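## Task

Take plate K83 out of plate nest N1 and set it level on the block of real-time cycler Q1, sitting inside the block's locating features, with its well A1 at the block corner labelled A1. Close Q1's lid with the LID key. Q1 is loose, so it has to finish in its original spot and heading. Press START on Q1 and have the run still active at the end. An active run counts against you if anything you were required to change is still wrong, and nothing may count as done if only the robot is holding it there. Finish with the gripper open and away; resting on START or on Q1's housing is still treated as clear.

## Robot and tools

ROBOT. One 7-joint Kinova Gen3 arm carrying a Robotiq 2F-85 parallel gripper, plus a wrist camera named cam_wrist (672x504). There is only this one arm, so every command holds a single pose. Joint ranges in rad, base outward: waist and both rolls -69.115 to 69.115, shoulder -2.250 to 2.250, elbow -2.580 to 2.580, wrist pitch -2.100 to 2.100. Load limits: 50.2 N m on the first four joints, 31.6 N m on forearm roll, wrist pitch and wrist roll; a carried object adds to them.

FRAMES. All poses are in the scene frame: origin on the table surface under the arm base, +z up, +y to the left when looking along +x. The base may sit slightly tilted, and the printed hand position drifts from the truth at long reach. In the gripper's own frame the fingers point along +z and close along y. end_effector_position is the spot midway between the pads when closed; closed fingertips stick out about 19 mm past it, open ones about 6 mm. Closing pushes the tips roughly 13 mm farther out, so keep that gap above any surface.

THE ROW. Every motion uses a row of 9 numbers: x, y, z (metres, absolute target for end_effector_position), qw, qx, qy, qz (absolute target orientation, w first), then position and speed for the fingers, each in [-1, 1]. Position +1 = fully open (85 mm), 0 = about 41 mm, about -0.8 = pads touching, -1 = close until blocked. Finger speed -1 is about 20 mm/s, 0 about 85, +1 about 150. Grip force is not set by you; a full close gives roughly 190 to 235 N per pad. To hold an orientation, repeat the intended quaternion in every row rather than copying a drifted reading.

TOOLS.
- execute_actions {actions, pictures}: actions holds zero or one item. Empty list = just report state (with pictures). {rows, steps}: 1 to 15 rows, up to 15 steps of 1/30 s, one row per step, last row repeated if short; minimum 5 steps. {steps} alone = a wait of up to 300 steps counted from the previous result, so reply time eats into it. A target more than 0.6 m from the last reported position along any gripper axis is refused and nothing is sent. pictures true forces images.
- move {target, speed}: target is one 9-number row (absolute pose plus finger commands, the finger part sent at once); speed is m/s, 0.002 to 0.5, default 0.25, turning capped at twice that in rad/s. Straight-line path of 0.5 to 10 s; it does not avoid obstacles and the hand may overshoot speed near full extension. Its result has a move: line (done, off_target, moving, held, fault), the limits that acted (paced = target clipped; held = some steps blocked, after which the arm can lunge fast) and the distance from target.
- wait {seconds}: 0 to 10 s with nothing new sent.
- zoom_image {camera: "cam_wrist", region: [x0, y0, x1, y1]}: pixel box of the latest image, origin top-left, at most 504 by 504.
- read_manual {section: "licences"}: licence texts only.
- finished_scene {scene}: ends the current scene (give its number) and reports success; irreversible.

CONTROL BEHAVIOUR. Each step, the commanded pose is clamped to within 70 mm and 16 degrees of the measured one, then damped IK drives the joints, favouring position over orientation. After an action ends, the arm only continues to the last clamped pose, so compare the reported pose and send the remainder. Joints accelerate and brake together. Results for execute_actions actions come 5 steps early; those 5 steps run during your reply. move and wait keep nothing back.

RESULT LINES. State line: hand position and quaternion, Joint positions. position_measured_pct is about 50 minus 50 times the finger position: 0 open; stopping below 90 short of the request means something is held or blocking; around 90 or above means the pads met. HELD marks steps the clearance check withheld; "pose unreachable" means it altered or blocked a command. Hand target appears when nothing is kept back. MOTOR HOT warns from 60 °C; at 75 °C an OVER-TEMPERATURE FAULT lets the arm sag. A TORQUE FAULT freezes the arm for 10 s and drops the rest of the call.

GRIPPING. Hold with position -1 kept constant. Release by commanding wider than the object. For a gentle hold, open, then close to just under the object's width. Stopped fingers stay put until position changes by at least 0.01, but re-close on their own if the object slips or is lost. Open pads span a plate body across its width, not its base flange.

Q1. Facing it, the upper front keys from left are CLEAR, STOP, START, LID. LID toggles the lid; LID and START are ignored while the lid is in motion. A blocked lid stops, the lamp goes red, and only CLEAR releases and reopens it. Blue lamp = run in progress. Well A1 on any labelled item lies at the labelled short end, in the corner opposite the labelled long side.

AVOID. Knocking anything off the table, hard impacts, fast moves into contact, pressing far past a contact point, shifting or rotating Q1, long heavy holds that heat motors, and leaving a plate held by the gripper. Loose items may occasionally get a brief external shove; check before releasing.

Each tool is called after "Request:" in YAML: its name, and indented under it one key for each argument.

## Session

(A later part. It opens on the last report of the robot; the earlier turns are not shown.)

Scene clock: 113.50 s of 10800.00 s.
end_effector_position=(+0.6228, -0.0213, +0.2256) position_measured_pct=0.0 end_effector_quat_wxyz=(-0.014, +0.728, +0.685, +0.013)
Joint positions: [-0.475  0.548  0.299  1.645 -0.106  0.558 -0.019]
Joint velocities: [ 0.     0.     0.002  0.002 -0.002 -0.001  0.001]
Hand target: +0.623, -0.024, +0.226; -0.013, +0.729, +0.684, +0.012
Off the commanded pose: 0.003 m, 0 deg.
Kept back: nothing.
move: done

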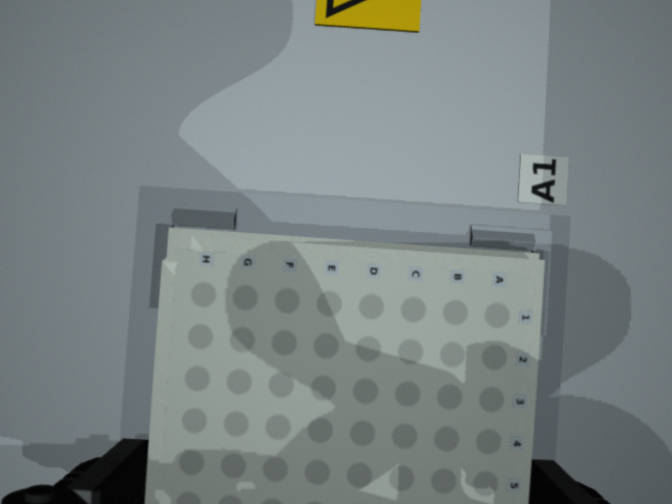

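Request:
move:
  target: [0.6217,-0.042,0.2264,-0.0128,0.729,0.6845,0.012,1,-1]
  speed: 0.007

Scene clock: 116.90 s of 10800.00 s.
end_effector_position=(+0.6216, -0.0386, +0.2264) position_measured_pct=0.0 end_effector_quat_wxyz=(-0.014, +0.728, +0.685, +0.013)
Joint positions: [-0.433  0.54   0.289  1.648 -0.12   0.559  0.027]
Joint velocities: [-0.    -0.     0.     0.002 -0.002 -0.     0.002]
Hand target: +0.622, -0.042, +0.226; -0.013, +0.729, +0.684, +0.012
Off the commanded pose: 0.003 m, 0 deg.
Kept back: nothing.
move: done

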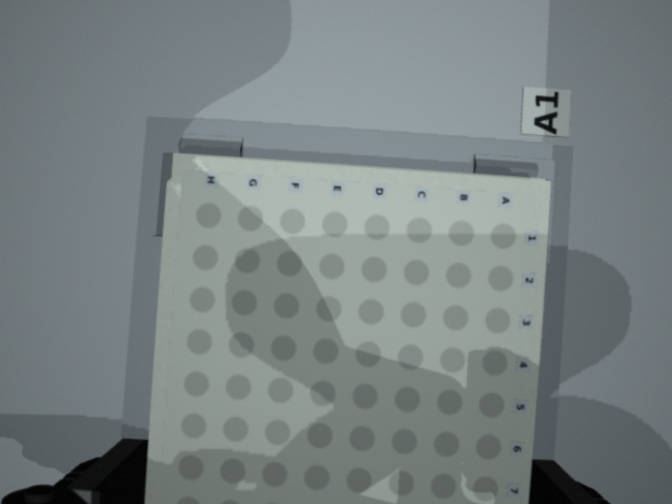

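The plate's flange is wedged between the open pads. I'll put it on the table and slide the pads off against a corner of the nest, then pick it up again higher on the body.

Request:
move:
  target: [0.6217,-0.0386,0.25,0,0.729,0.6845,0,0.8,-1]
  speed: 0.02

Request:
move:
  target: [0.57,0.2,0.3,0,0.4,0.9165,0,0.8,-1]
  speed: 0.2

Request:
move:
  target: [0.55,0.285,0.15,0,0.035,0.999,0,0.8,-1]
  speed: 0.2

Scene clock: 119.17 s of 10800.00 s.
end_effector_position=(+0.6216, -0.0389, +0.2497) position_measured_pct=6.3 end_effector_quat_wxyz=(-0.000, +0.729, +0.684, -0.000)
Joint positions: [-0.512  0.502  0.354  1.652 -0.067  0.602 -0.045]
Joint velocities: [-0.006 -0.002 -0.     0.001  0.002  0.001 -0.004]
Hand target: +0.622, -0.039, +0.250; -0.000, +0.729, +0.685, +0.000
Off the commanded pose: 0.000 m, 0 deg.
Kept back: nothing.
move: done

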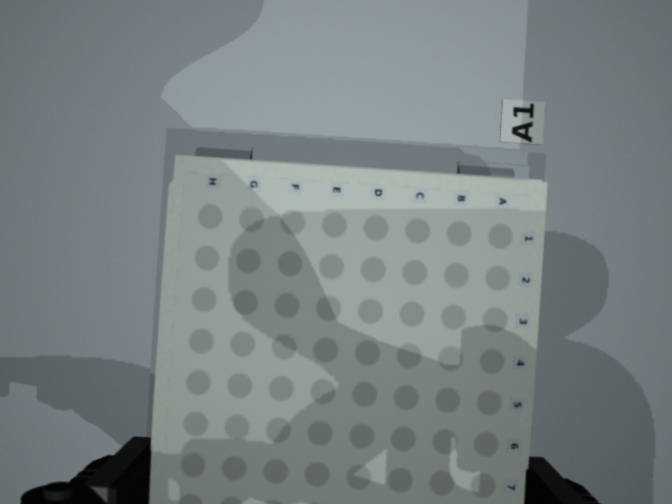

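Scene clock: 121.57 s of 10800.00 s.
end_effector_position=(+0.5697, +0.1996, +0.2998) position_measured_pct=6.3 end_effector_quat_wxyz=(-0.002, +0.400, +0.917, -0.000)
Joint positions: [-1.     0.519  0.287  1.621  0.262  0.748  0.014]
Joint velocities: [-0.004  0.002 -0.001 -0.001  0.002  0.003 -0.001]
Hand target: +0.570, +0.200, +0.300; -0.002, +0.400, +0.917, -0.000
Off the commanded pose: 0.001 m, 0 deg.
Kept back: nothing.
move: done

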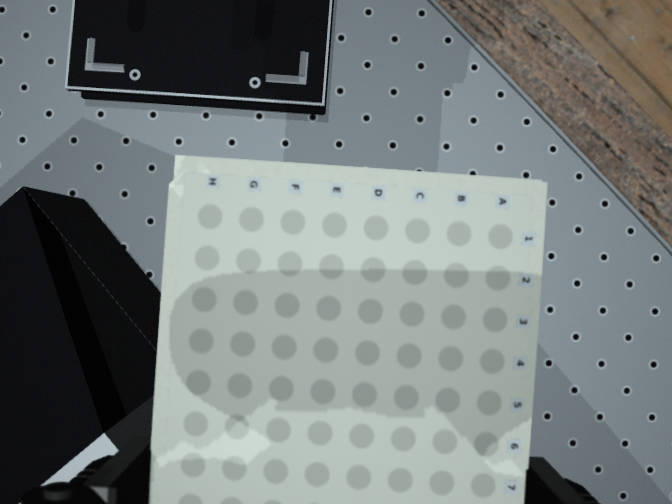

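Scene clock: 123.80 s of 10800.00 s.
end_effector_position=(+0.5502, +0.2850, +0.1506) position_measured_pct=6.3 end_effector_quat_wxyz=(-0.000, +0.036, +0.999, +0.000)
Joint positions: [-0.941  0.875  0.131  1.483  0.461  0.58   0.472]
Joint velocities: [ 0.002  0.007 -0.001 -0.     0.     0.001  0.002]
Hand target: +0.550, +0.285, +0.150; -0.000, +0.035, +0.999, -0.000
Off the commanded pose: 0.001 m, 0 deg.
Kept back: nothing.
move: done

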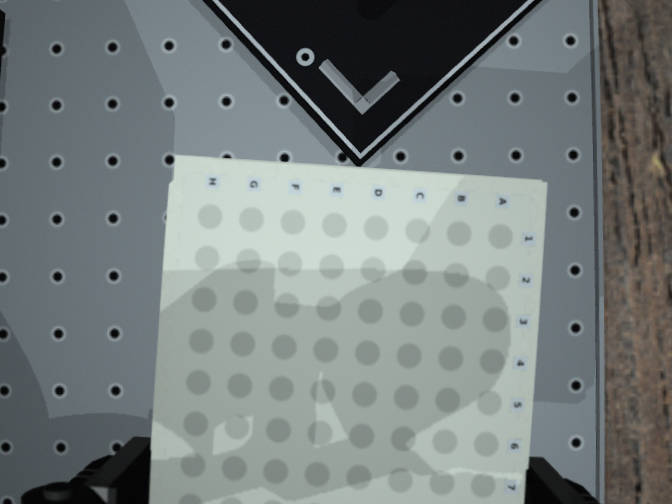

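Request:
move:
  target: [0.548,0.2915,0.045,0,0.035,0.999,0,0.8,-1]
  speed: 0.1

Request:
move:
  target: [0.548,0.2915,0.024,0,0.035,0.999,0,1,-1]
  speed: 0.015

Scene clock: 125.53 s of 10800.00 s.
end_effector_position=(+0.5484, +0.2916, +0.0454) position_measured_pct=6.3 end_effector_quat_wxyz=(+0.000, +0.035, +0.999, +0.000)
Joint positions: [-0.892  1.099  0.146  1.355  0.477  0.472  0.458]
Joint velocities: [ 0.002  0.006 -0.    -0.001 -0.     0.001  0.001]
Hand target: +0.548, +0.291, +0.045; -0.000, +0.035, +0.999, -0.000
Off the commanded pose: 0.001 m, 0 deg.
Kept back: nothing.
move: done

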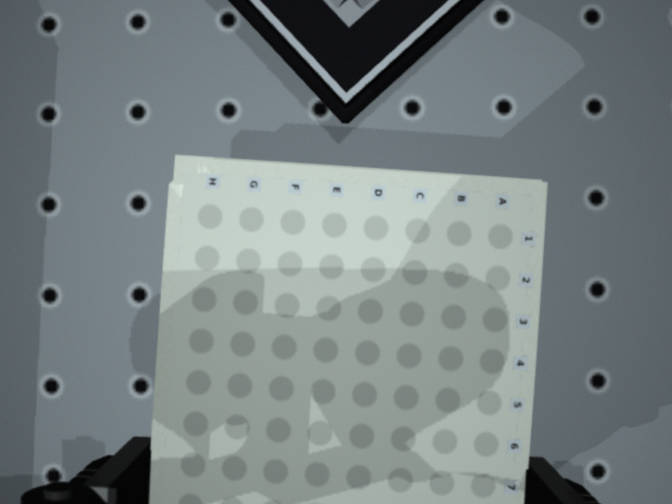

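Scene clock: 127.17 s of 10800.00 s.
end_effector_position=(+0.5481, +0.2915, +0.0241) position_measured_pct=0.0 end_effector_quat_wxyz=(+0.000, +0.035, +0.999, +0.000)
Joint positions: [-0.879  1.144  0.147  1.32   0.479  0.458  0.46 ]
Joint velocities: [ 0.     0.002 -0.    -0.003 -0.     0.002  0.001]
Hand target: +0.548, +0.291, +0.024; +0.000, +0.035, +0.999, -0.000
Off the commanded pose: 0.000 m, 0 deg.
Kept back: nothing.
move: done

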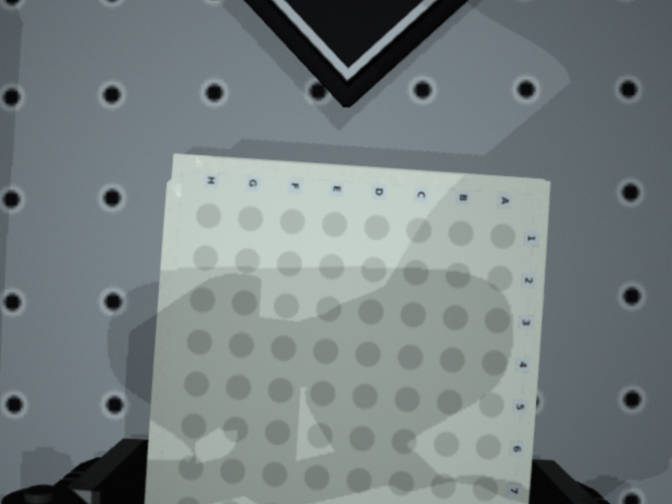

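Request:
move:
  target: [0.54,0.289,0.0215,0,0.035,0.999,0,1,-1]
  speed: 0.012

Request:
move:
  target: [0.51,0.2911,0.0215,0,0.035,0.999,0,1,-1]
  speed: 0.01

Scene clock: 128.40 s of 10800.00 s.
end_effector_position=(+0.5403, +0.2891, +0.0217) position_measured_pct=0.0 end_effector_quat_wxyz=(+0.000, +0.035, +0.999, +0.000)
Joint positions: [-0.89   1.145  0.16   1.349  0.483  0.43   0.443]
Joint velocities: [-0.001 -0.     0.001  0.004  0.    -0.003 -0.001]
Hand target: +0.540, +0.289, +0.022; -0.000, +0.035, +0.999, -0.000
Off the commanded pose: 0.000 m, 0 deg.
Kept back: nothing.
move: done

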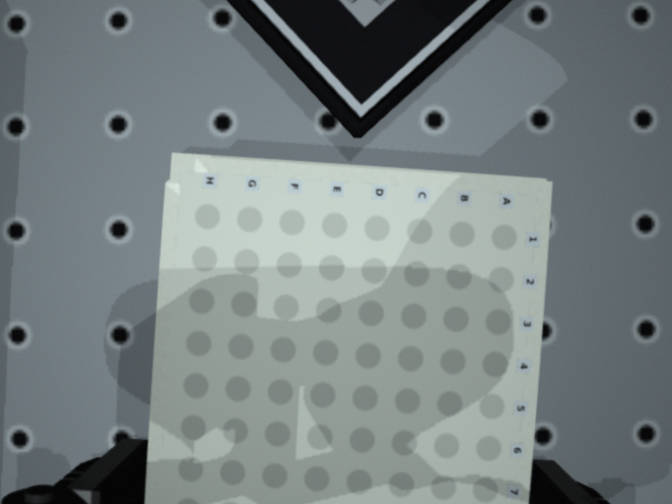

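Scene clock: 131.67 s of 10800.00 s.
end_effector_position=(+0.5119, +0.2915, +0.0223) position_measured_pct=0.0 end_effector_quat_wxyz=(+0.001, +0.036, +0.999, +0.001)
Joint positions: [-0.951  1.142  0.208  1.439  0.49   0.354  0.374]
Joint velocities: [-0.001 -0.     0.002  0.001  0.001 -0.    -0.002]
Hand target: +0.510, +0.291, +0.021; -0.000, +0.035, +0.999, -0.000
Off the commanded pose: 0.002 m, 0 deg.
Kept back: nothing.
move: done

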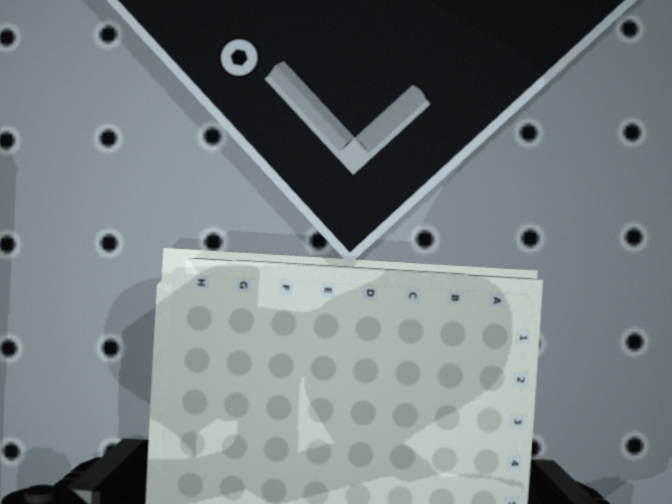

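Request:
move:
  target: [0.452,0.2955,0.0225,0,0.035,0.999,0,1,-1]
  speed: 0.012

Request:
move:
  target: [0.53,0.29,0.13,0,0.035,0.999,0,1,-1]
  speed: 0.06

Scene clock: 137.10 s of 10800.00 s.
end_effector_position=(+0.4523, +0.2955, +0.0226) position_measured_pct=0.0 end_effector_quat_wxyz=(+0.000, +0.035, +0.999, -0.000)
Joint positions: [-1.086  1.16   0.304  1.594  0.48   0.215  0.252]
Joint velocities: [-0.002  0.001  0.001  0.001  0.    -0.    -0.001]
Hand target: +0.452, +0.295, +0.022; -0.000, +0.035, +0.999, -0.000
Off the commanded pose: 0.000 m, 0 deg.
Kept back: nothing.
move: done

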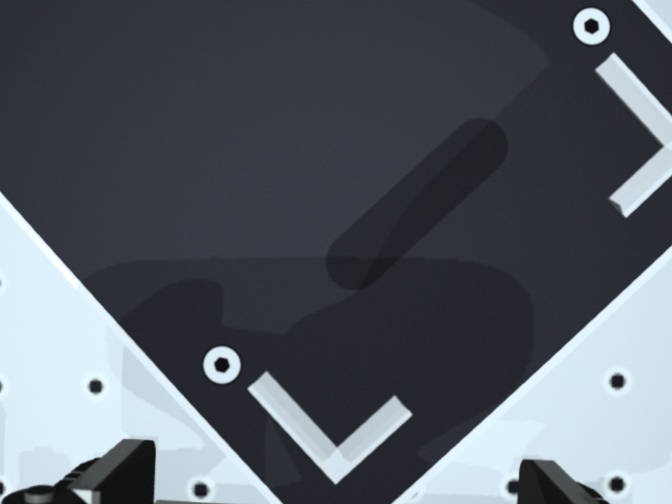

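Scene clock: 139.63 s of 10800.00 s.
end_effector_position=(+0.5299, +0.2902, +0.1299) position_measured_pct=0.0 end_effector_quat_wxyz=(+0.000, +0.034, +0.999, +0.000)
Joint positions: [-0.98   0.915  0.17   1.521  0.461  0.508  0.432]
Joint velocities: [ 0.002 -0.003  0.001  0.    -0.001  0.002  0.002]
Hand target: +0.530, +0.290, +0.130; +0.000, +0.034, +0.999, +0.000
Off the commanded pose: 0.000 m, 0 deg.
Kept back: nothing.
move: done

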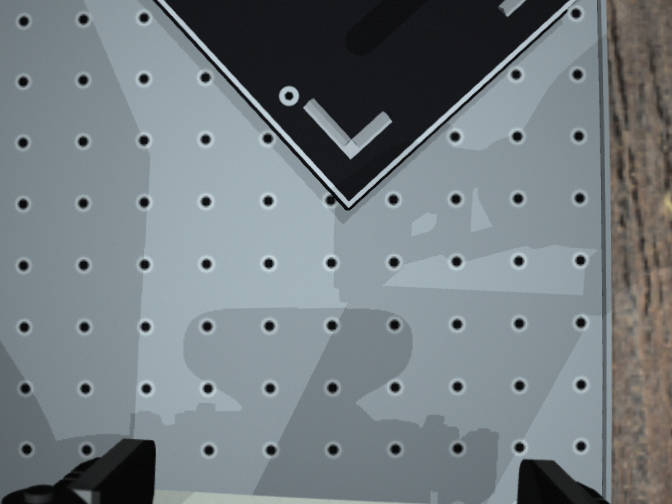

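Request:
move:
  target: [0.47,0.2942,0.045,0,0.035,0.999,0,1,-1]
  speed: 0.05

Request:
move:
  target: [0.462,0.2948,0.0225,0,0.035,0.999,0,1,-1]
  speed: 0.012

Request:
move:
  target: [0.434,0.2968,0.0225,0,0.035,0.999,0,1,-1]
  speed: 0.01

Scene clock: 142.43 s of 10800.00 s.
end_effector_position=(+0.4702, +0.2941, +0.0451) position_measured_pct=0.0 end_effector_quat_wxyz=(-0.000, +0.036, +0.999, -0.000)
Joint positions: [-1.059  1.101  0.272  1.586  0.485  0.276  0.289]
Joint velocities: [-0.001  0.004 -0.     0.     0.    -0.001 -0.001]
Hand target: +0.470, +0.294, +0.045; -0.000, +0.036, +0.999, -0.000
Off the commanded pose: 0.000 m, 0 deg.
Kept back: nothing.
move: done

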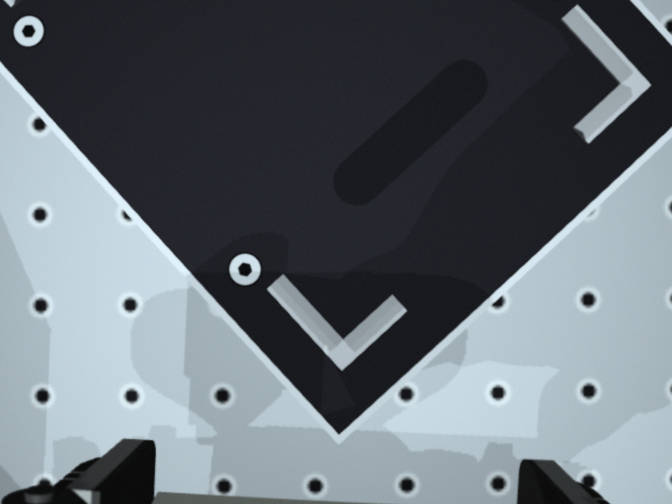

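Scene clock: 144.67 s of 10800.00 s.
end_effector_position=(+0.4622, +0.2948, +0.0227) position_measured_pct=0.0 end_effector_quat_wxyz=(+0.000, +0.035, +0.999, -0.000)
Joint positions: [-1.062  1.155  0.287  1.57   0.484  0.238  0.272]
Joint velocities: [-0.     0.002 -0.    -0.003  0.    -0.002 -0.002]
Hand target: +0.462, +0.295, +0.023; -0.000, +0.035, +0.999, -0.000
Off the commanded pose: 0.000 m, 0 deg.
Kept back: nothing.
move: done

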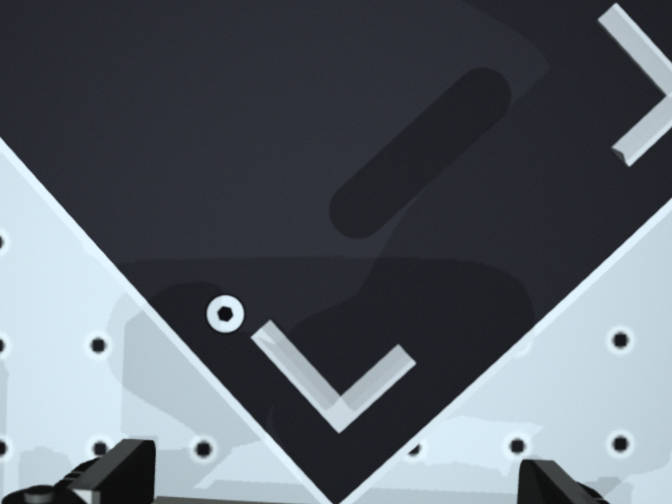

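Scene clock: 147.70 s of 10800.00 s.
end_effector_position=(+0.4340, +0.2967, +0.0225) position_measured_pct=0.0 end_effector_quat_wxyz=(-0.000, +0.035, +0.999, -0.000)
Joint positions: [-1.131  1.172  0.333  1.637  0.471  0.172  0.219]
Joint velocities: [-0.002  0.001 -0.001 -0.001  0.    -0.002 -0.   ]
Hand target: +0.434, +0.297, +0.022; -0.000, +0.035, +0.999, -0.000
Off the commanded pose: 0.000 m, 0 deg.
Kept back: nothing.
move: done

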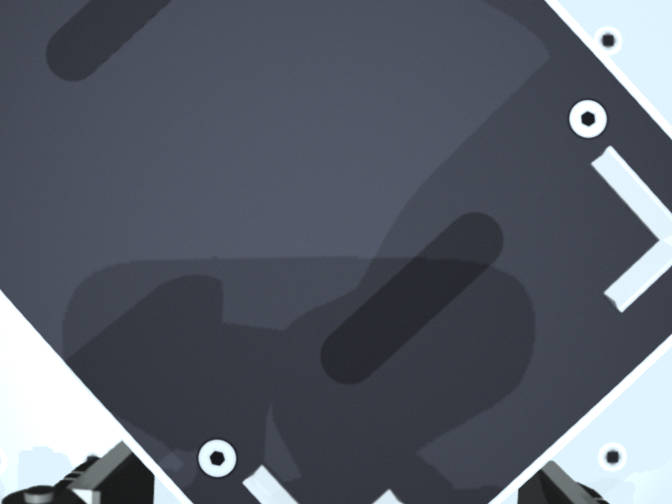

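Request:
move:
  target: [0.436,0.2968,0.065,0,0.035,0.999,0,1,-1]
  speed: 0.05

Request:
move:
  target: [0.53,0.29,0.13,0,0.035,0.999,0,1,-1]
  speed: 0.12

Scene clock: 149.10 s of 10800.00 s.
end_effector_position=(+0.4358, +0.2967, +0.0648) position_measured_pct=0.0 end_effector_quat_wxyz=(-0.000, +0.035, +0.999, -0.000)
Joint positions: [-1.158  1.075  0.327  1.698  0.471  0.216  0.227]
Joint velocities: [-0.002 -0.005  0.001  0.003  0.     0.002  0.001]
Hand target: +0.436, +0.297, +0.065; -0.000, +0.035, +0.999, +0.000
Off the commanded pose: 0.000 m, 0 deg.
Kept back: nothing.
move: done

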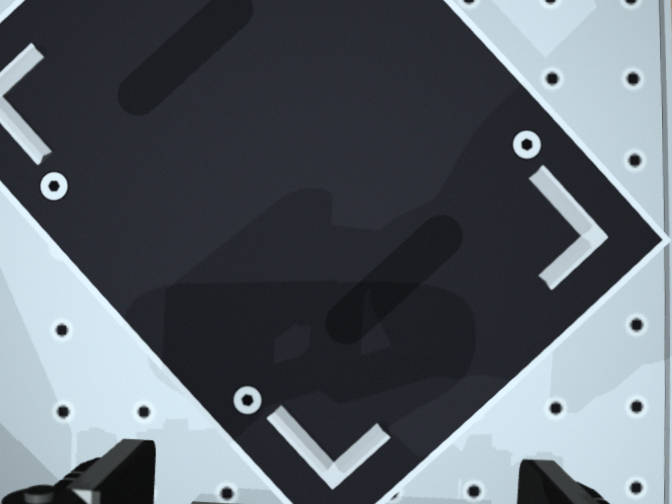

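Scene clock: 150.43 s of 10800.00 s.
end_effector_position=(+0.5299, +0.2904, +0.1301) position_measured_pct=0.0 end_effector_quat_wxyz=(+0.000, +0.034, +0.999, +0.000)
Joint positions: [-0.983  0.915  0.175  1.522  0.454  0.507  0.438]
Joint velocities: [ 0.006 -0.002 -0.001 -0.001 -0.002  0.002  0.002]
Hand target: +0.530, +0.290, +0.130; +0.000, +0.034, +0.999, +0.000
Off the commanded pose: 0.000 m, 0 deg.
Kept back: nothing.
move: done

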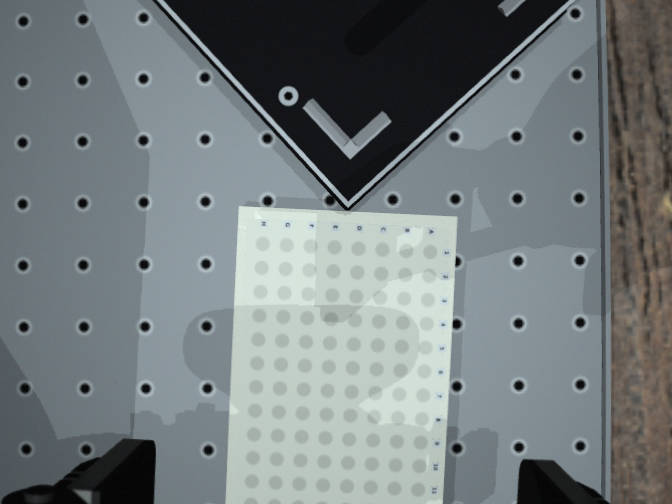

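Request:
move:
  target: [0.5245,0.2926,0.05,0,0.035,0.999,0,1,-1]
  speed: 0.1

Scene clock: 151.97 s of 10800.00 s.
end_effector_position=(+0.5248, +0.2927, +0.0504) position_measured_pct=0.0 end_effector_quat_wxyz=(+0.000, +0.035, +0.999, +0.000)
Joint positions: [-0.947  1.084  0.191  1.437  0.465  0.413  0.418]
Joint velocities: [ 0.002  0.005  0.001 -0.001 -0.    -0.001 -0.001]
Hand target: +0.525, +0.293, +0.050; +0.000, +0.035, +0.999, -0.000
Off the commanded pose: 0.000 m, 0 deg.
Kept back: nothing.
move: done

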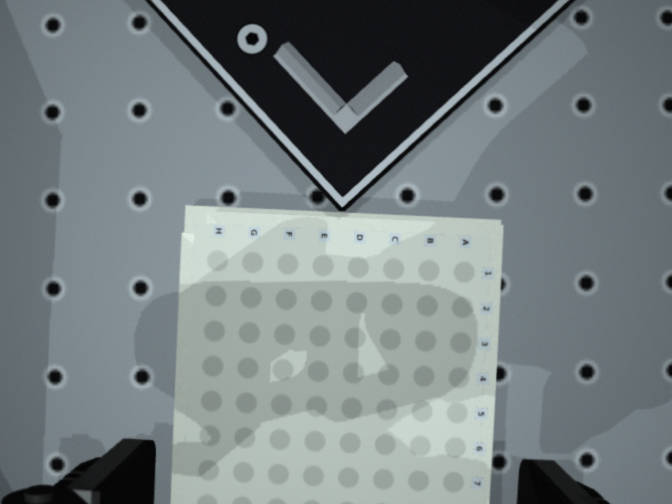

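Request:
move:
  target: [0.5205,0.2922,0.04,0,0.035,0.999,0,1,-1]
  speed: 0.03

Request:
move:
  target: [0.5205,0.2922,0.03,0,0.035,0.999,0,1,-1]
  speed: 0.012

Scene clock: 153.03 s of 10800.00 s.
end_effector_position=(+0.5206, +0.2922, +0.0401) position_measured_pct=0.0 end_effector_quat_wxyz=(+0.000, +0.035, +0.999, +0.000)
Joint positions: [-0.948  1.105  0.198  1.436  0.468  0.394  0.41 ]
Joint velocities: [-0.001  0.003 -0.    -0.     0.    -0.001 -0.001]
Hand target: +0.521, +0.292, +0.040; -0.000, +0.035, +0.999, -0.000
Off the commanded pose: 0.000 m, 0 deg.
Kept back: nothing.
move: done

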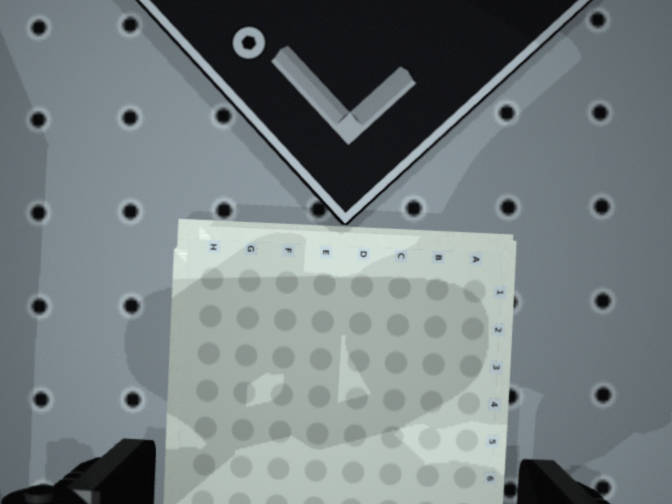

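Scene clock: 154.10 s of 10800.00 s.
end_effector_position=(+0.5206, +0.2922, +0.0301) position_measured_pct=0.0 end_effector_quat_wxyz=(+0.000, +0.035, +0.999, +0.000)
Joint positions: [-0.941  1.127  0.198  1.419  0.468  0.387  0.41 ]
Joint velocities: [ 0.001  0.002 -0.    -0.001 -0.    -0.001 -0.   ]
Hand target: +0.521, +0.292, +0.030; +0.000, +0.035, +0.999, -0.000
Off the commanded pose: 0.000 m, 0 deg.
Kept back: nothing.
move: done

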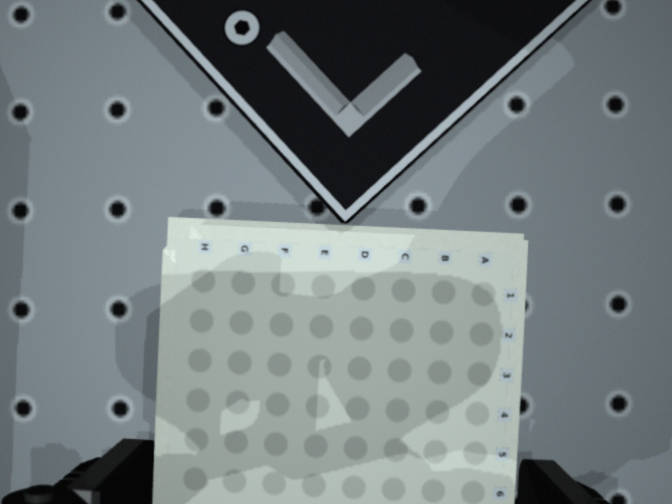

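Request:
move:
  target: [0.5206,0.2922,0.03,0,0.035,0.999,0,0.8,-1]

Request:
move:
  target: [0.5206,0.2922,0.04,0,0.035,0.999,0,0.8,-1]
  speed: 0.02

Request:
zoom_image:
  camera: "cam_wrist"
  region: [90,400,600,504]

Scene clock: 155.07 s of 10800.00 s.
end_effector_position=(+0.5206, +0.2922, +0.0311) position_measured_pct=7.5 end_effector_quat_wxyz=(-0.000, +0.035, +0.999, -0.000)
Joint positions: [-0.942  1.125  0.197  1.42   0.468  0.389  0.411]
Joint velocities: [-0.     0.001  0.     0.002 -0.     0.001  0.001]
Hand target: +0.521, +0.292, +0.030; -0.000, +0.035, +0.999, -0.000
Off the commanded pose: 0.001 m, 0 deg.
Kept back: nothing.
move: done

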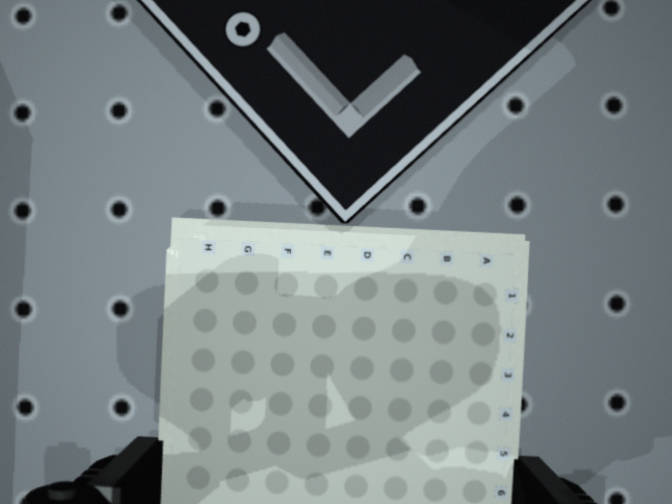

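Scene clock: 155.77 s of 10800.00 s.
end_effector_position=(+0.5205, +0.2921, +0.0399) position_measured_pct=7.5 end_effector_quat_wxyz=(-0.000, +0.035, +0.999, -0.000)
Joint positions: [-0.948  1.106  0.197  1.435  0.468  0.394  0.41 ]
Joint velocities: [-0.001 -0.003 -0.     0.    -0.     0.     0.001]
Hand target: +0.521, +0.292, +0.040; -0.000, +0.035, +0.999, +0.000
Off the commanded pose: 0.000 m, 0 deg.
Kept back: nothing.
move: done

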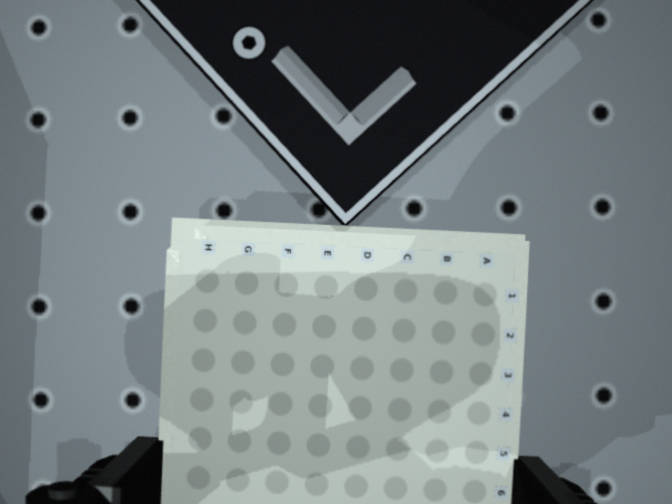

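Region (90, 400, 600, 504) is 510x104 pixels. A region can be at most 504 by 504 pixels.

Request:
move:
  target: [0.5206,0.2922,0.0315,0,0.035,0.999,0,0.8,-1]
  speed: 0.015

Request:
move:
  target: [0.5206,0.2922,0.0315,0,0.035,0.999,0,1,-1]

Request:
move:
  target: [0.5206,0.2922,0.036,0,0.035,0.999,0,1,-1]
  speed: 0.01

Scene clock: 156.80 s of 10800.00 s.
end_effector_position=(+0.5207, +0.2922, +0.0316) position_measured_pct=7.5 end_effector_quat_wxyz=(+0.000, +0.035, +0.999, +0.000)
Joint positions: [-0.942  1.124  0.198  1.422  0.468  0.388  0.411]
Joint velocities: [ 0.001  0.003  0.    -0.002  0.    -0.001 -0.001]
Hand target: +0.521, +0.292, +0.032; +0.000, +0.035, +0.999, -0.000
Off the commanded pose: 0.000 m, 0 deg.
Kept back: nothing.
move: done

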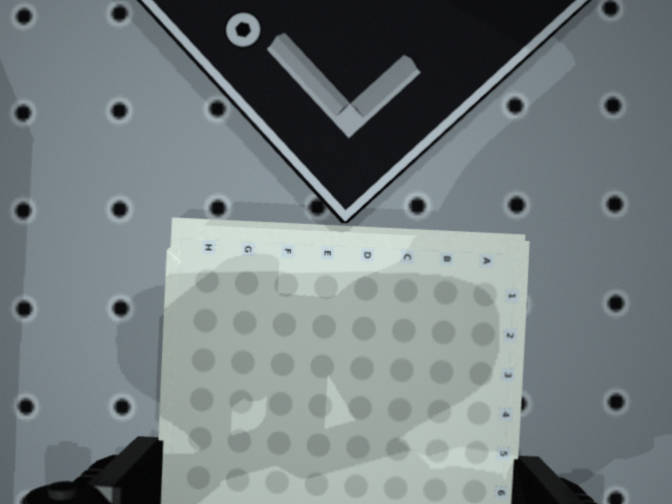

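Scene clock: 157.50 s of 10800.00 s.
end_effector_position=(+0.5206, +0.2922, +0.0315) position_measured_pct=0.0 end_effector_quat_wxyz=(+0.000, +0.035, +0.999, +0.000)
Joint positions: [-0.942  1.124  0.198  1.422  0.468  0.388  0.411]
Joint velocities: [ 0.     0.001 -0.    -0.002  0.    -0.     0.   ]
Hand target: +0.521, +0.292, +0.032; +0.000, +0.035, +0.999, -0.000
Off the commanded pose: 0.000 m, 0 deg.
Kept back: nothing.
move: done

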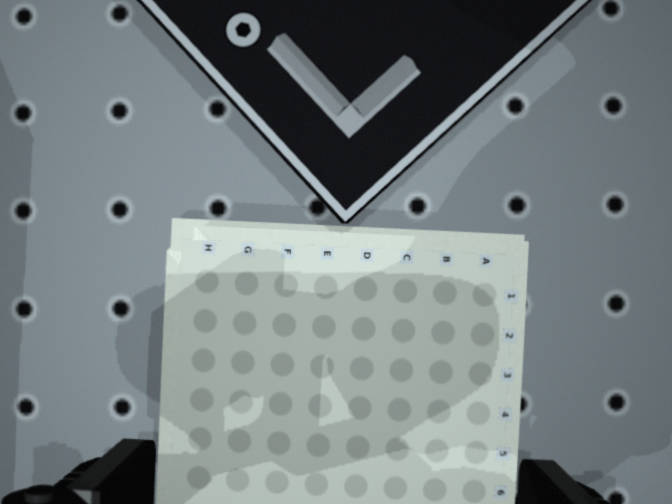

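Scene clock: 158.20 s of 10800.00 s.
end_effector_position=(+0.5206, +0.2922, +0.0359) position_measured_pct=0.0 end_effector_quat_wxyz=(-0.000, +0.035, +0.999, -0.000)
Joint positions: [-0.945  1.114  0.198  1.429  0.468  0.391  0.41 ]
Joint velocities: [-0.001 -0.001 -0.001  0.001  0.     0.001 -0.   ]
Hand target: +0.521, +0.292, +0.036; -0.000, +0.035, +0.999, +0.000
Off the commanded pose: 0.000 m, 0 deg.
Kept back: nothing.
move: done

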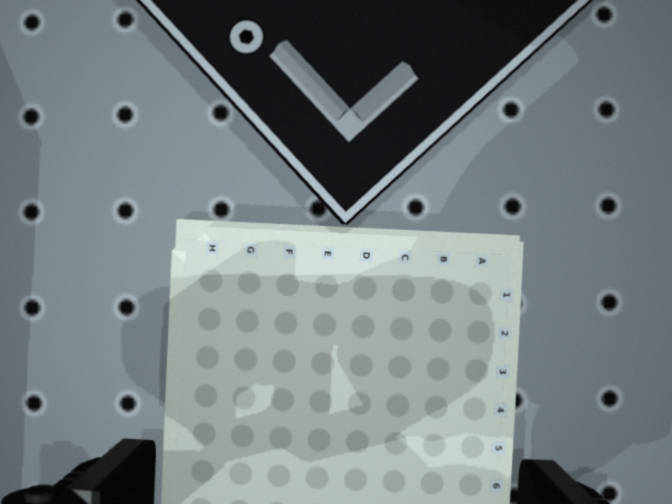

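Request:
move:
  target: [0.5208,0.2922,0.0315,0,0.035,0.999,0,1,-1]
  speed: 0.015

Request:
move:
  target: [0.5208,0.2922,0.0315,0,0.035,0.999,0,0.75,-1]

Request:
move:
  target: [0.5215,0.2922,0.08,0,0.035,0.999,0,0.75,-1]
  speed: 0.06

Request:
move:
  target: [0.56,0.24,0.3,0,0.5,0.866,0,0.75,-1]
  speed: 0.2

Request:
move:
  target: [0.623,-0.0245,0.27,0,0.734,0.679,0,0.75,-1]
  speed: 0.2

Request:
move:
  target: [0.623,-0.0245,0.24,0,0.734,0.679,0,0.75,-1]
  speed: 0.04

Scene clock: 159.47 s of 10800.00 s.
end_effector_position=(+0.5208, +0.2922, +0.0316) position_measured_pct=0.0 end_effector_quat_wxyz=(+0.000, +0.035, +0.999, +0.000)
Joint positions: [-0.942  1.124  0.197  1.421  0.468  0.389  0.411]
Joint velocities: [ 0.001  0.002 -0.    -0.003 -0.     0.     0.   ]
Hand target: +0.521, +0.292, +0.032; +0.000, +0.035, +0.999, -0.000
Off the commanded pose: 0.000 m, 0 deg.
Kept back: nothing.
move: done

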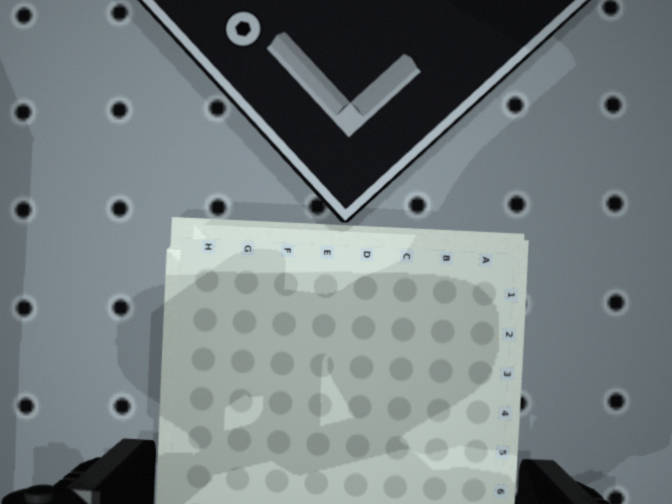

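Scene clock: 160.30 s of 10800.00 s.
end_effector_position=(+0.5209, +0.2923, +0.0331) position_measured_pct=9.5 end_effector_quat_wxyz=(-0.000, +0.035, +0.999, -0.000)
Joint positions: [-0.943  1.121  0.197  1.423  0.468  0.391  0.411]
Joint velocities: [ 0.    -0.    -0.001  0.002 -0.    -0.     0.001]
Hand target: +0.521, +0.292, +0.032; -0.000, +0.035, +0.999, -0.000
Off the commanded pose: 0.002 m, 0 deg.
Kept back: nothing.
move: done

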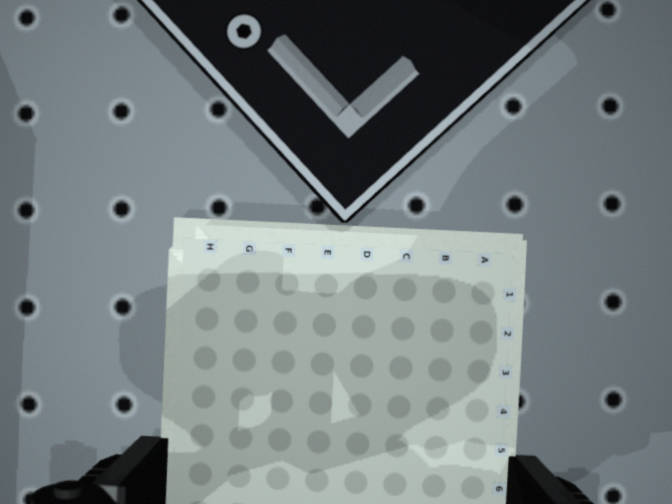

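Scene clock: 161.40 s of 10800.00 s.
end_effector_position=(+0.5213, +0.2921, +0.0797) position_measured_pct=9.5 end_effector_quat_wxyz=(-0.000, +0.035, +0.999, -0.000)
Joint positions: [-0.971  1.02   0.193  1.489  0.464  0.432  0.413]
Joint velocities: [-0.002 -0.005  0.     0.001 -0.     0.001 -0.   ]
Hand target: +0.521, +0.292, +0.080; -0.000, +0.035, +0.999, +0.000
Off the commanded pose: 0.000 m, 0 deg.
Kept back: nothing.
move: done

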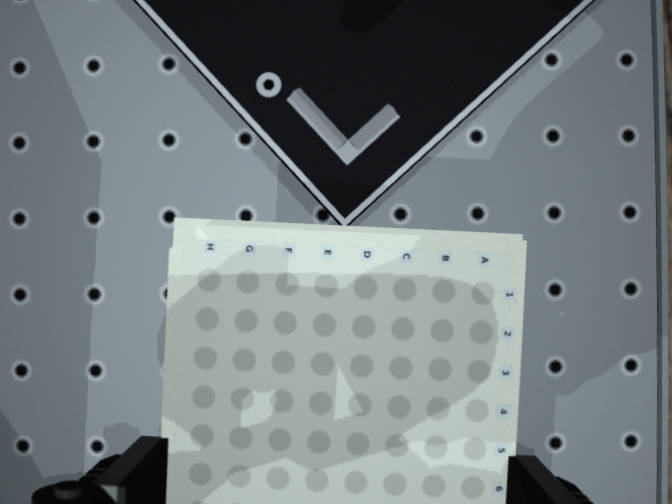

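Scene clock: 164.23 s of 10800.00 s.
end_effector_position=(+0.5599, +0.2398, +0.2994) position_measured_pct=9.5 end_effector_quat_wxyz=(+0.000, +0.499, +0.866, +0.000)
Joint positions: [-1.146  0.577  0.407  1.584  0.175  0.755 -0.212]
Joint velocities: [-0.003 -0.004 -0.    -0.001  0.001 -0.001 -0.002]
Hand target: +0.560, +0.240, +0.300; +0.000, +0.499, +0.866, +0.000
Off the commanded pose: 0.001 m, 0 deg.
Kept back: nothing.
move: done

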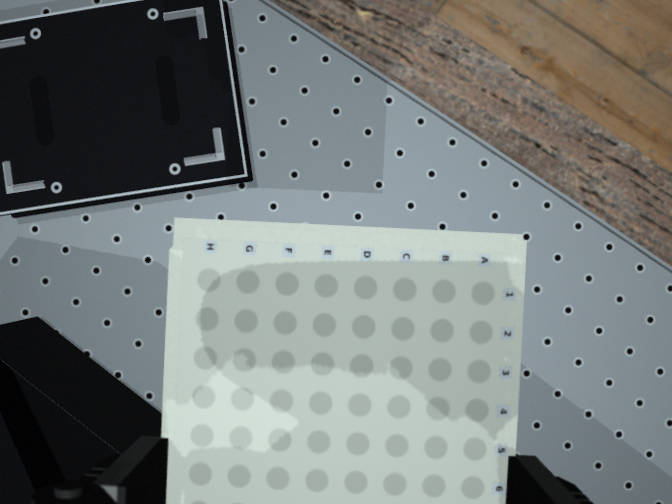

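Scene clock: 166.27 s of 10800.00 s.
end_effector_position=(+0.6234, -0.0241, +0.2703) position_measured_pct=9.5 end_effector_quat_wxyz=(+0.001, +0.734, +0.679, +0.001)
Joint positions: [-0.607  0.475  0.434  1.649 -0.09   0.642 -0.069]
Joint velocities: [ 0.003  0.001  0.001 -0.001 -0.001  0.     0.003]
Hand target: +0.623, -0.024, +0.270; +0.001, +0.734, +0.679, +0.001
Off the commanded pose: 0.001 m, 0 deg.
Kept back: nothing.
move: done

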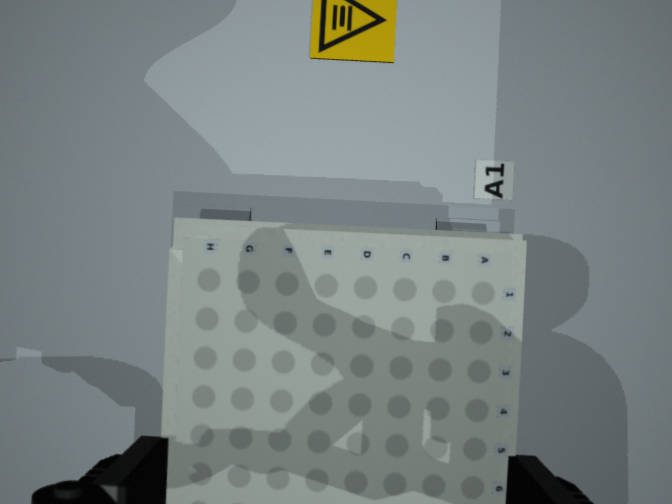

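Scene clock: 167.30 s of 10800.00 s.
end_effector_position=(+0.6231, -0.0244, +0.2403) position_measured_pct=9.5 end_effector_quat_wxyz=(+0.000, +0.734, +0.679, +0.000)
Joint positions: [-0.571  0.534  0.409  1.648 -0.116  0.587 -0.047]
Joint velocities: [ 0.003  0.004  0.001 -0.    -0.001 -0.001  0.   ]
Hand target: +0.623, -0.025, +0.240; +0.000, +0.734, +0.679, -0.000
Off the commanded pose: 0.000 m, 0 deg.
Kept back: nothing.
move: done

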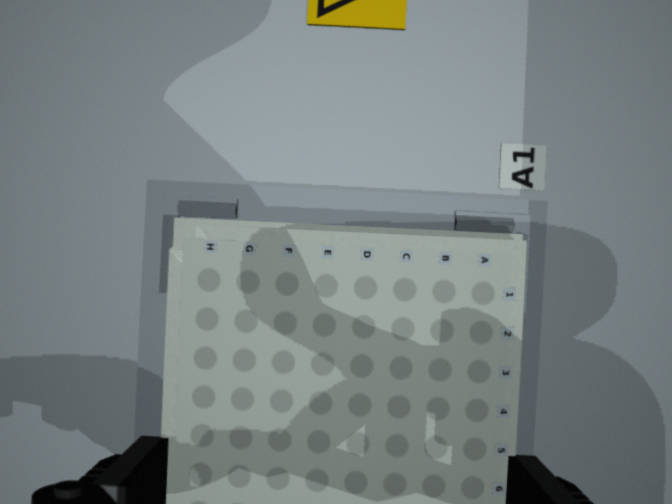

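Request:
move:
  target: [0.6227,-0.0247,0.2325,0,0.734,0.679,0,0.75,-1]
  speed: 0.008

Scene clock: 169.40 s of 10800.00 s.
end_effector_position=(+0.6229, -0.0246, +0.2367) position_measured_pct=9.5 end_effector_quat_wxyz=(-0.000, +0.734, +0.679, +0.002)
Joint positions: [-0.563  0.539  0.402  1.65  -0.122  0.577 -0.041]
Joint velocities: [ 0.001 -0.001 -0.002 -0.     0.    -0.001 -0.001]
Hand target: +0.623, -0.025, +0.233; +0.000, +0.734, +0.679, -0.000
Off the commanded pose: 0.004 m, 0 deg.
Kept back: nothing.
move: off_target

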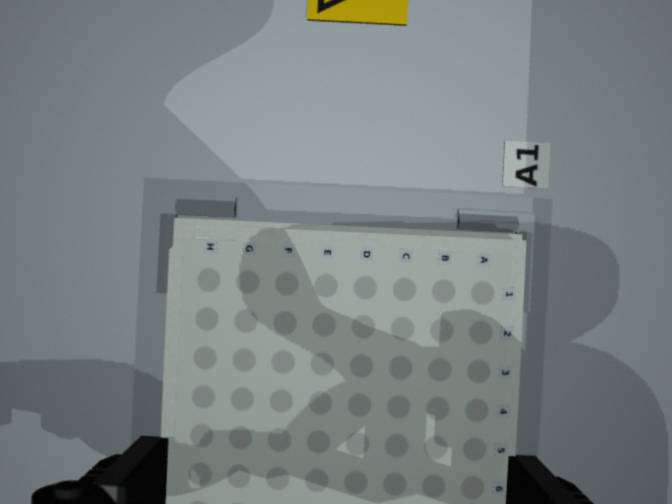

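Request:
move:
  target: [0.6229,-0.0228,0.2345,0,0.734,0.679,0,0.75,-1]
  speed: 0.004

Scene clock: 170.57 s of 10800.00 s.
end_effector_position=(+0.6229, -0.0243, +0.2369) position_measured_pct=9.5 end_effector_quat_wxyz=(+0.000, +0.735, +0.678, +0.000)
Joint positions: [-0.568  0.54   0.406  1.649 -0.118  0.579 -0.047]
Joint velocities: [ 0.     0.    -0.002 -0.     0.002  0.001 -0.002]
Hand target: +0.623, -0.023, +0.235; -0.000, +0.734, +0.679, -0.000
Off the commanded pose: 0.003 m, 0 deg.
Kept back: nothing.
move: done

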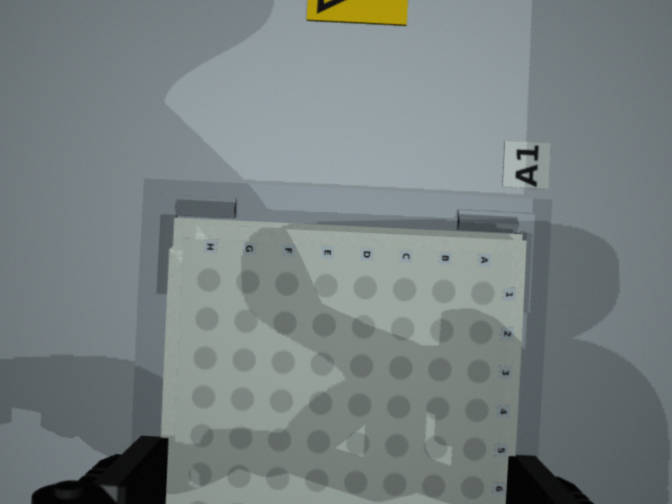

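Blocked in +y, so that end is inside its locators. Releasing and inspecting.

Request:
move:
  target: [0.6229,-0.0244,0.2362,0,0.734,0.679,0,0.75,-1]
  speed: 0.004

Request:
move:
  target: [0.6229,-0.0244,0.2355,0,0.734,0.679,0,1,-1]

Request:
move:
  target: [0.6229,-0.0244,0.26,0,0.734,0.679,0,1,-1]
  speed: 0.03

Request:
move:
  target: [0.62,-0.085,0.36,0,0.734,0.679,0,1,-1]
  speed: 0.15

Scene clock: 171.57 s of 10800.00 s.
end_effector_position=(+0.6228, -0.0244, +0.2372) position_measured_pct=9.5 end_effector_quat_wxyz=(-0.000, +0.734, +0.679, +0.000)
Joint positions: [-0.566  0.539  0.404  1.649 -0.118  0.581 -0.045]
Joint velocities: [ 0.001  0.    -0.002 -0.001 -0.     0.    -0.001]
Hand target: +0.623, -0.024, +0.236; +0.000, +0.734, +0.679, -0.000
Off the commanded pose: 0.001 m, 0 deg.
Kept back: nothing.
move: done

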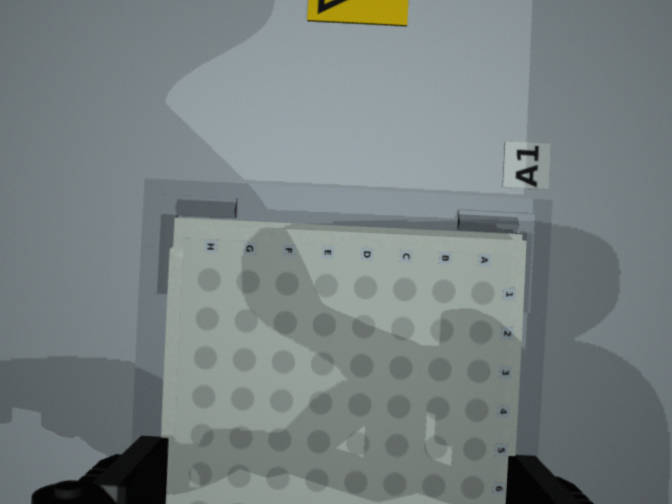

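Scene clock: 172.30 s of 10800.00 s.
end_effector_position=(+0.6229, -0.0244, +0.2355) position_measured_pct=0.0 end_effector_quat_wxyz=(+0.000, +0.734, +0.679, +0.000)
Joint positions: [-0.565  0.543  0.403  1.648 -0.119  0.578 -0.045]
Joint velocities: [ 0.    -0.     0.    -0.001  0.     0.    -0.   ]
Hand target: +0.623, -0.024, +0.236; +0.000, +0.734, +0.679, -0.000
Off the commanded pose: 0.000 m, 0 deg.
Kept back: nothing.
move: done

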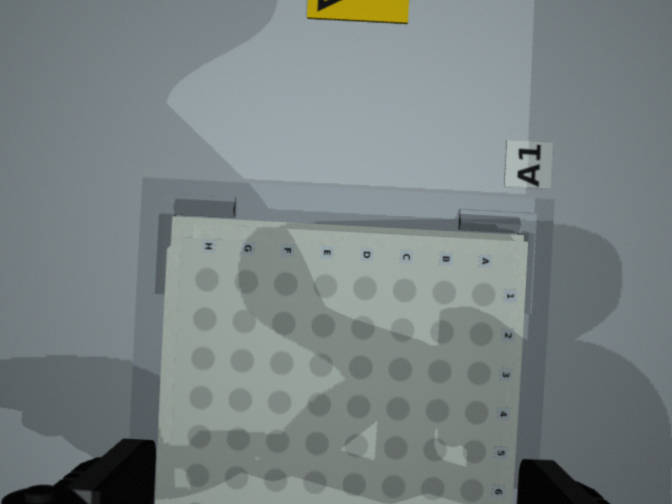

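Scene clock: 173.37 s of 10800.00 s.
end_effector_position=(+0.6228, -0.0245, +0.2598) position_measured_pct=0.0 end_effector_quat_wxyz=(-0.000, +0.734, +0.679, -0.000)
Joint positions: [-0.592  0.496  0.423  1.648 -0.099  0.626 -0.061]
Joint velocities: [-0.002 -0.003 -0.     0.002  0.001  0.     0.001]
Hand target: +0.623, -0.024, +0.260; -0.000, +0.734, +0.679, +0.000
Off the commanded pose: 0.000 m, 0 deg.
Kept back: nothing.
move: done

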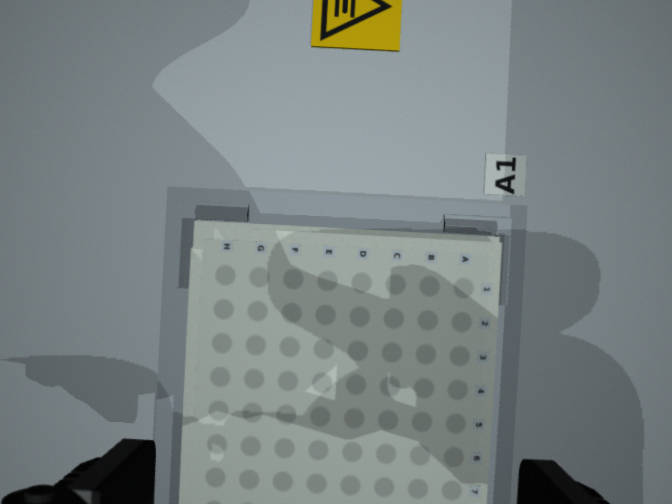

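Scene clock: 174.57 s of 10800.00 s.
end_effector_position=(+0.6200, -0.0847, +0.3597) position_measured_pct=0.0 end_effector_quat_wxyz=(+0.000, +0.734, +0.679, +0.000)
Joint positions: [-0.548  0.297  0.462  1.603 -0.057  0.848  0.025]
Joint velocities: [ 0.001 -0.004  0.001 -0.001 -0.     0.001  0.001]
Hand target: +0.620, -0.085, +0.360; +0.000, +0.734, +0.679, +0.000
Off the commanded pose: 0.000 m, 0 deg.
Kept back: nothing.
move: done

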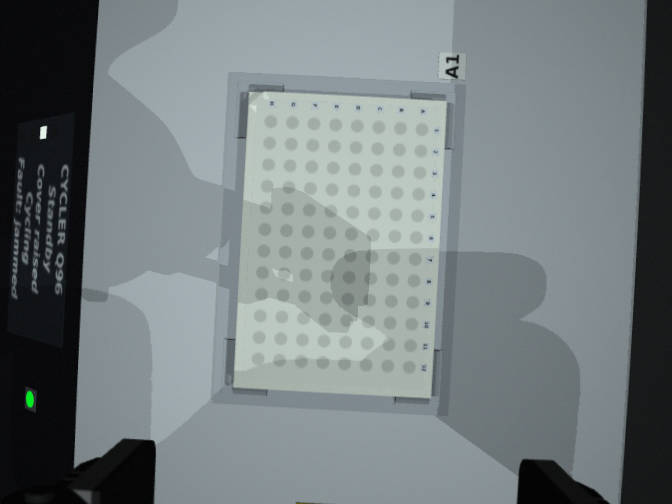

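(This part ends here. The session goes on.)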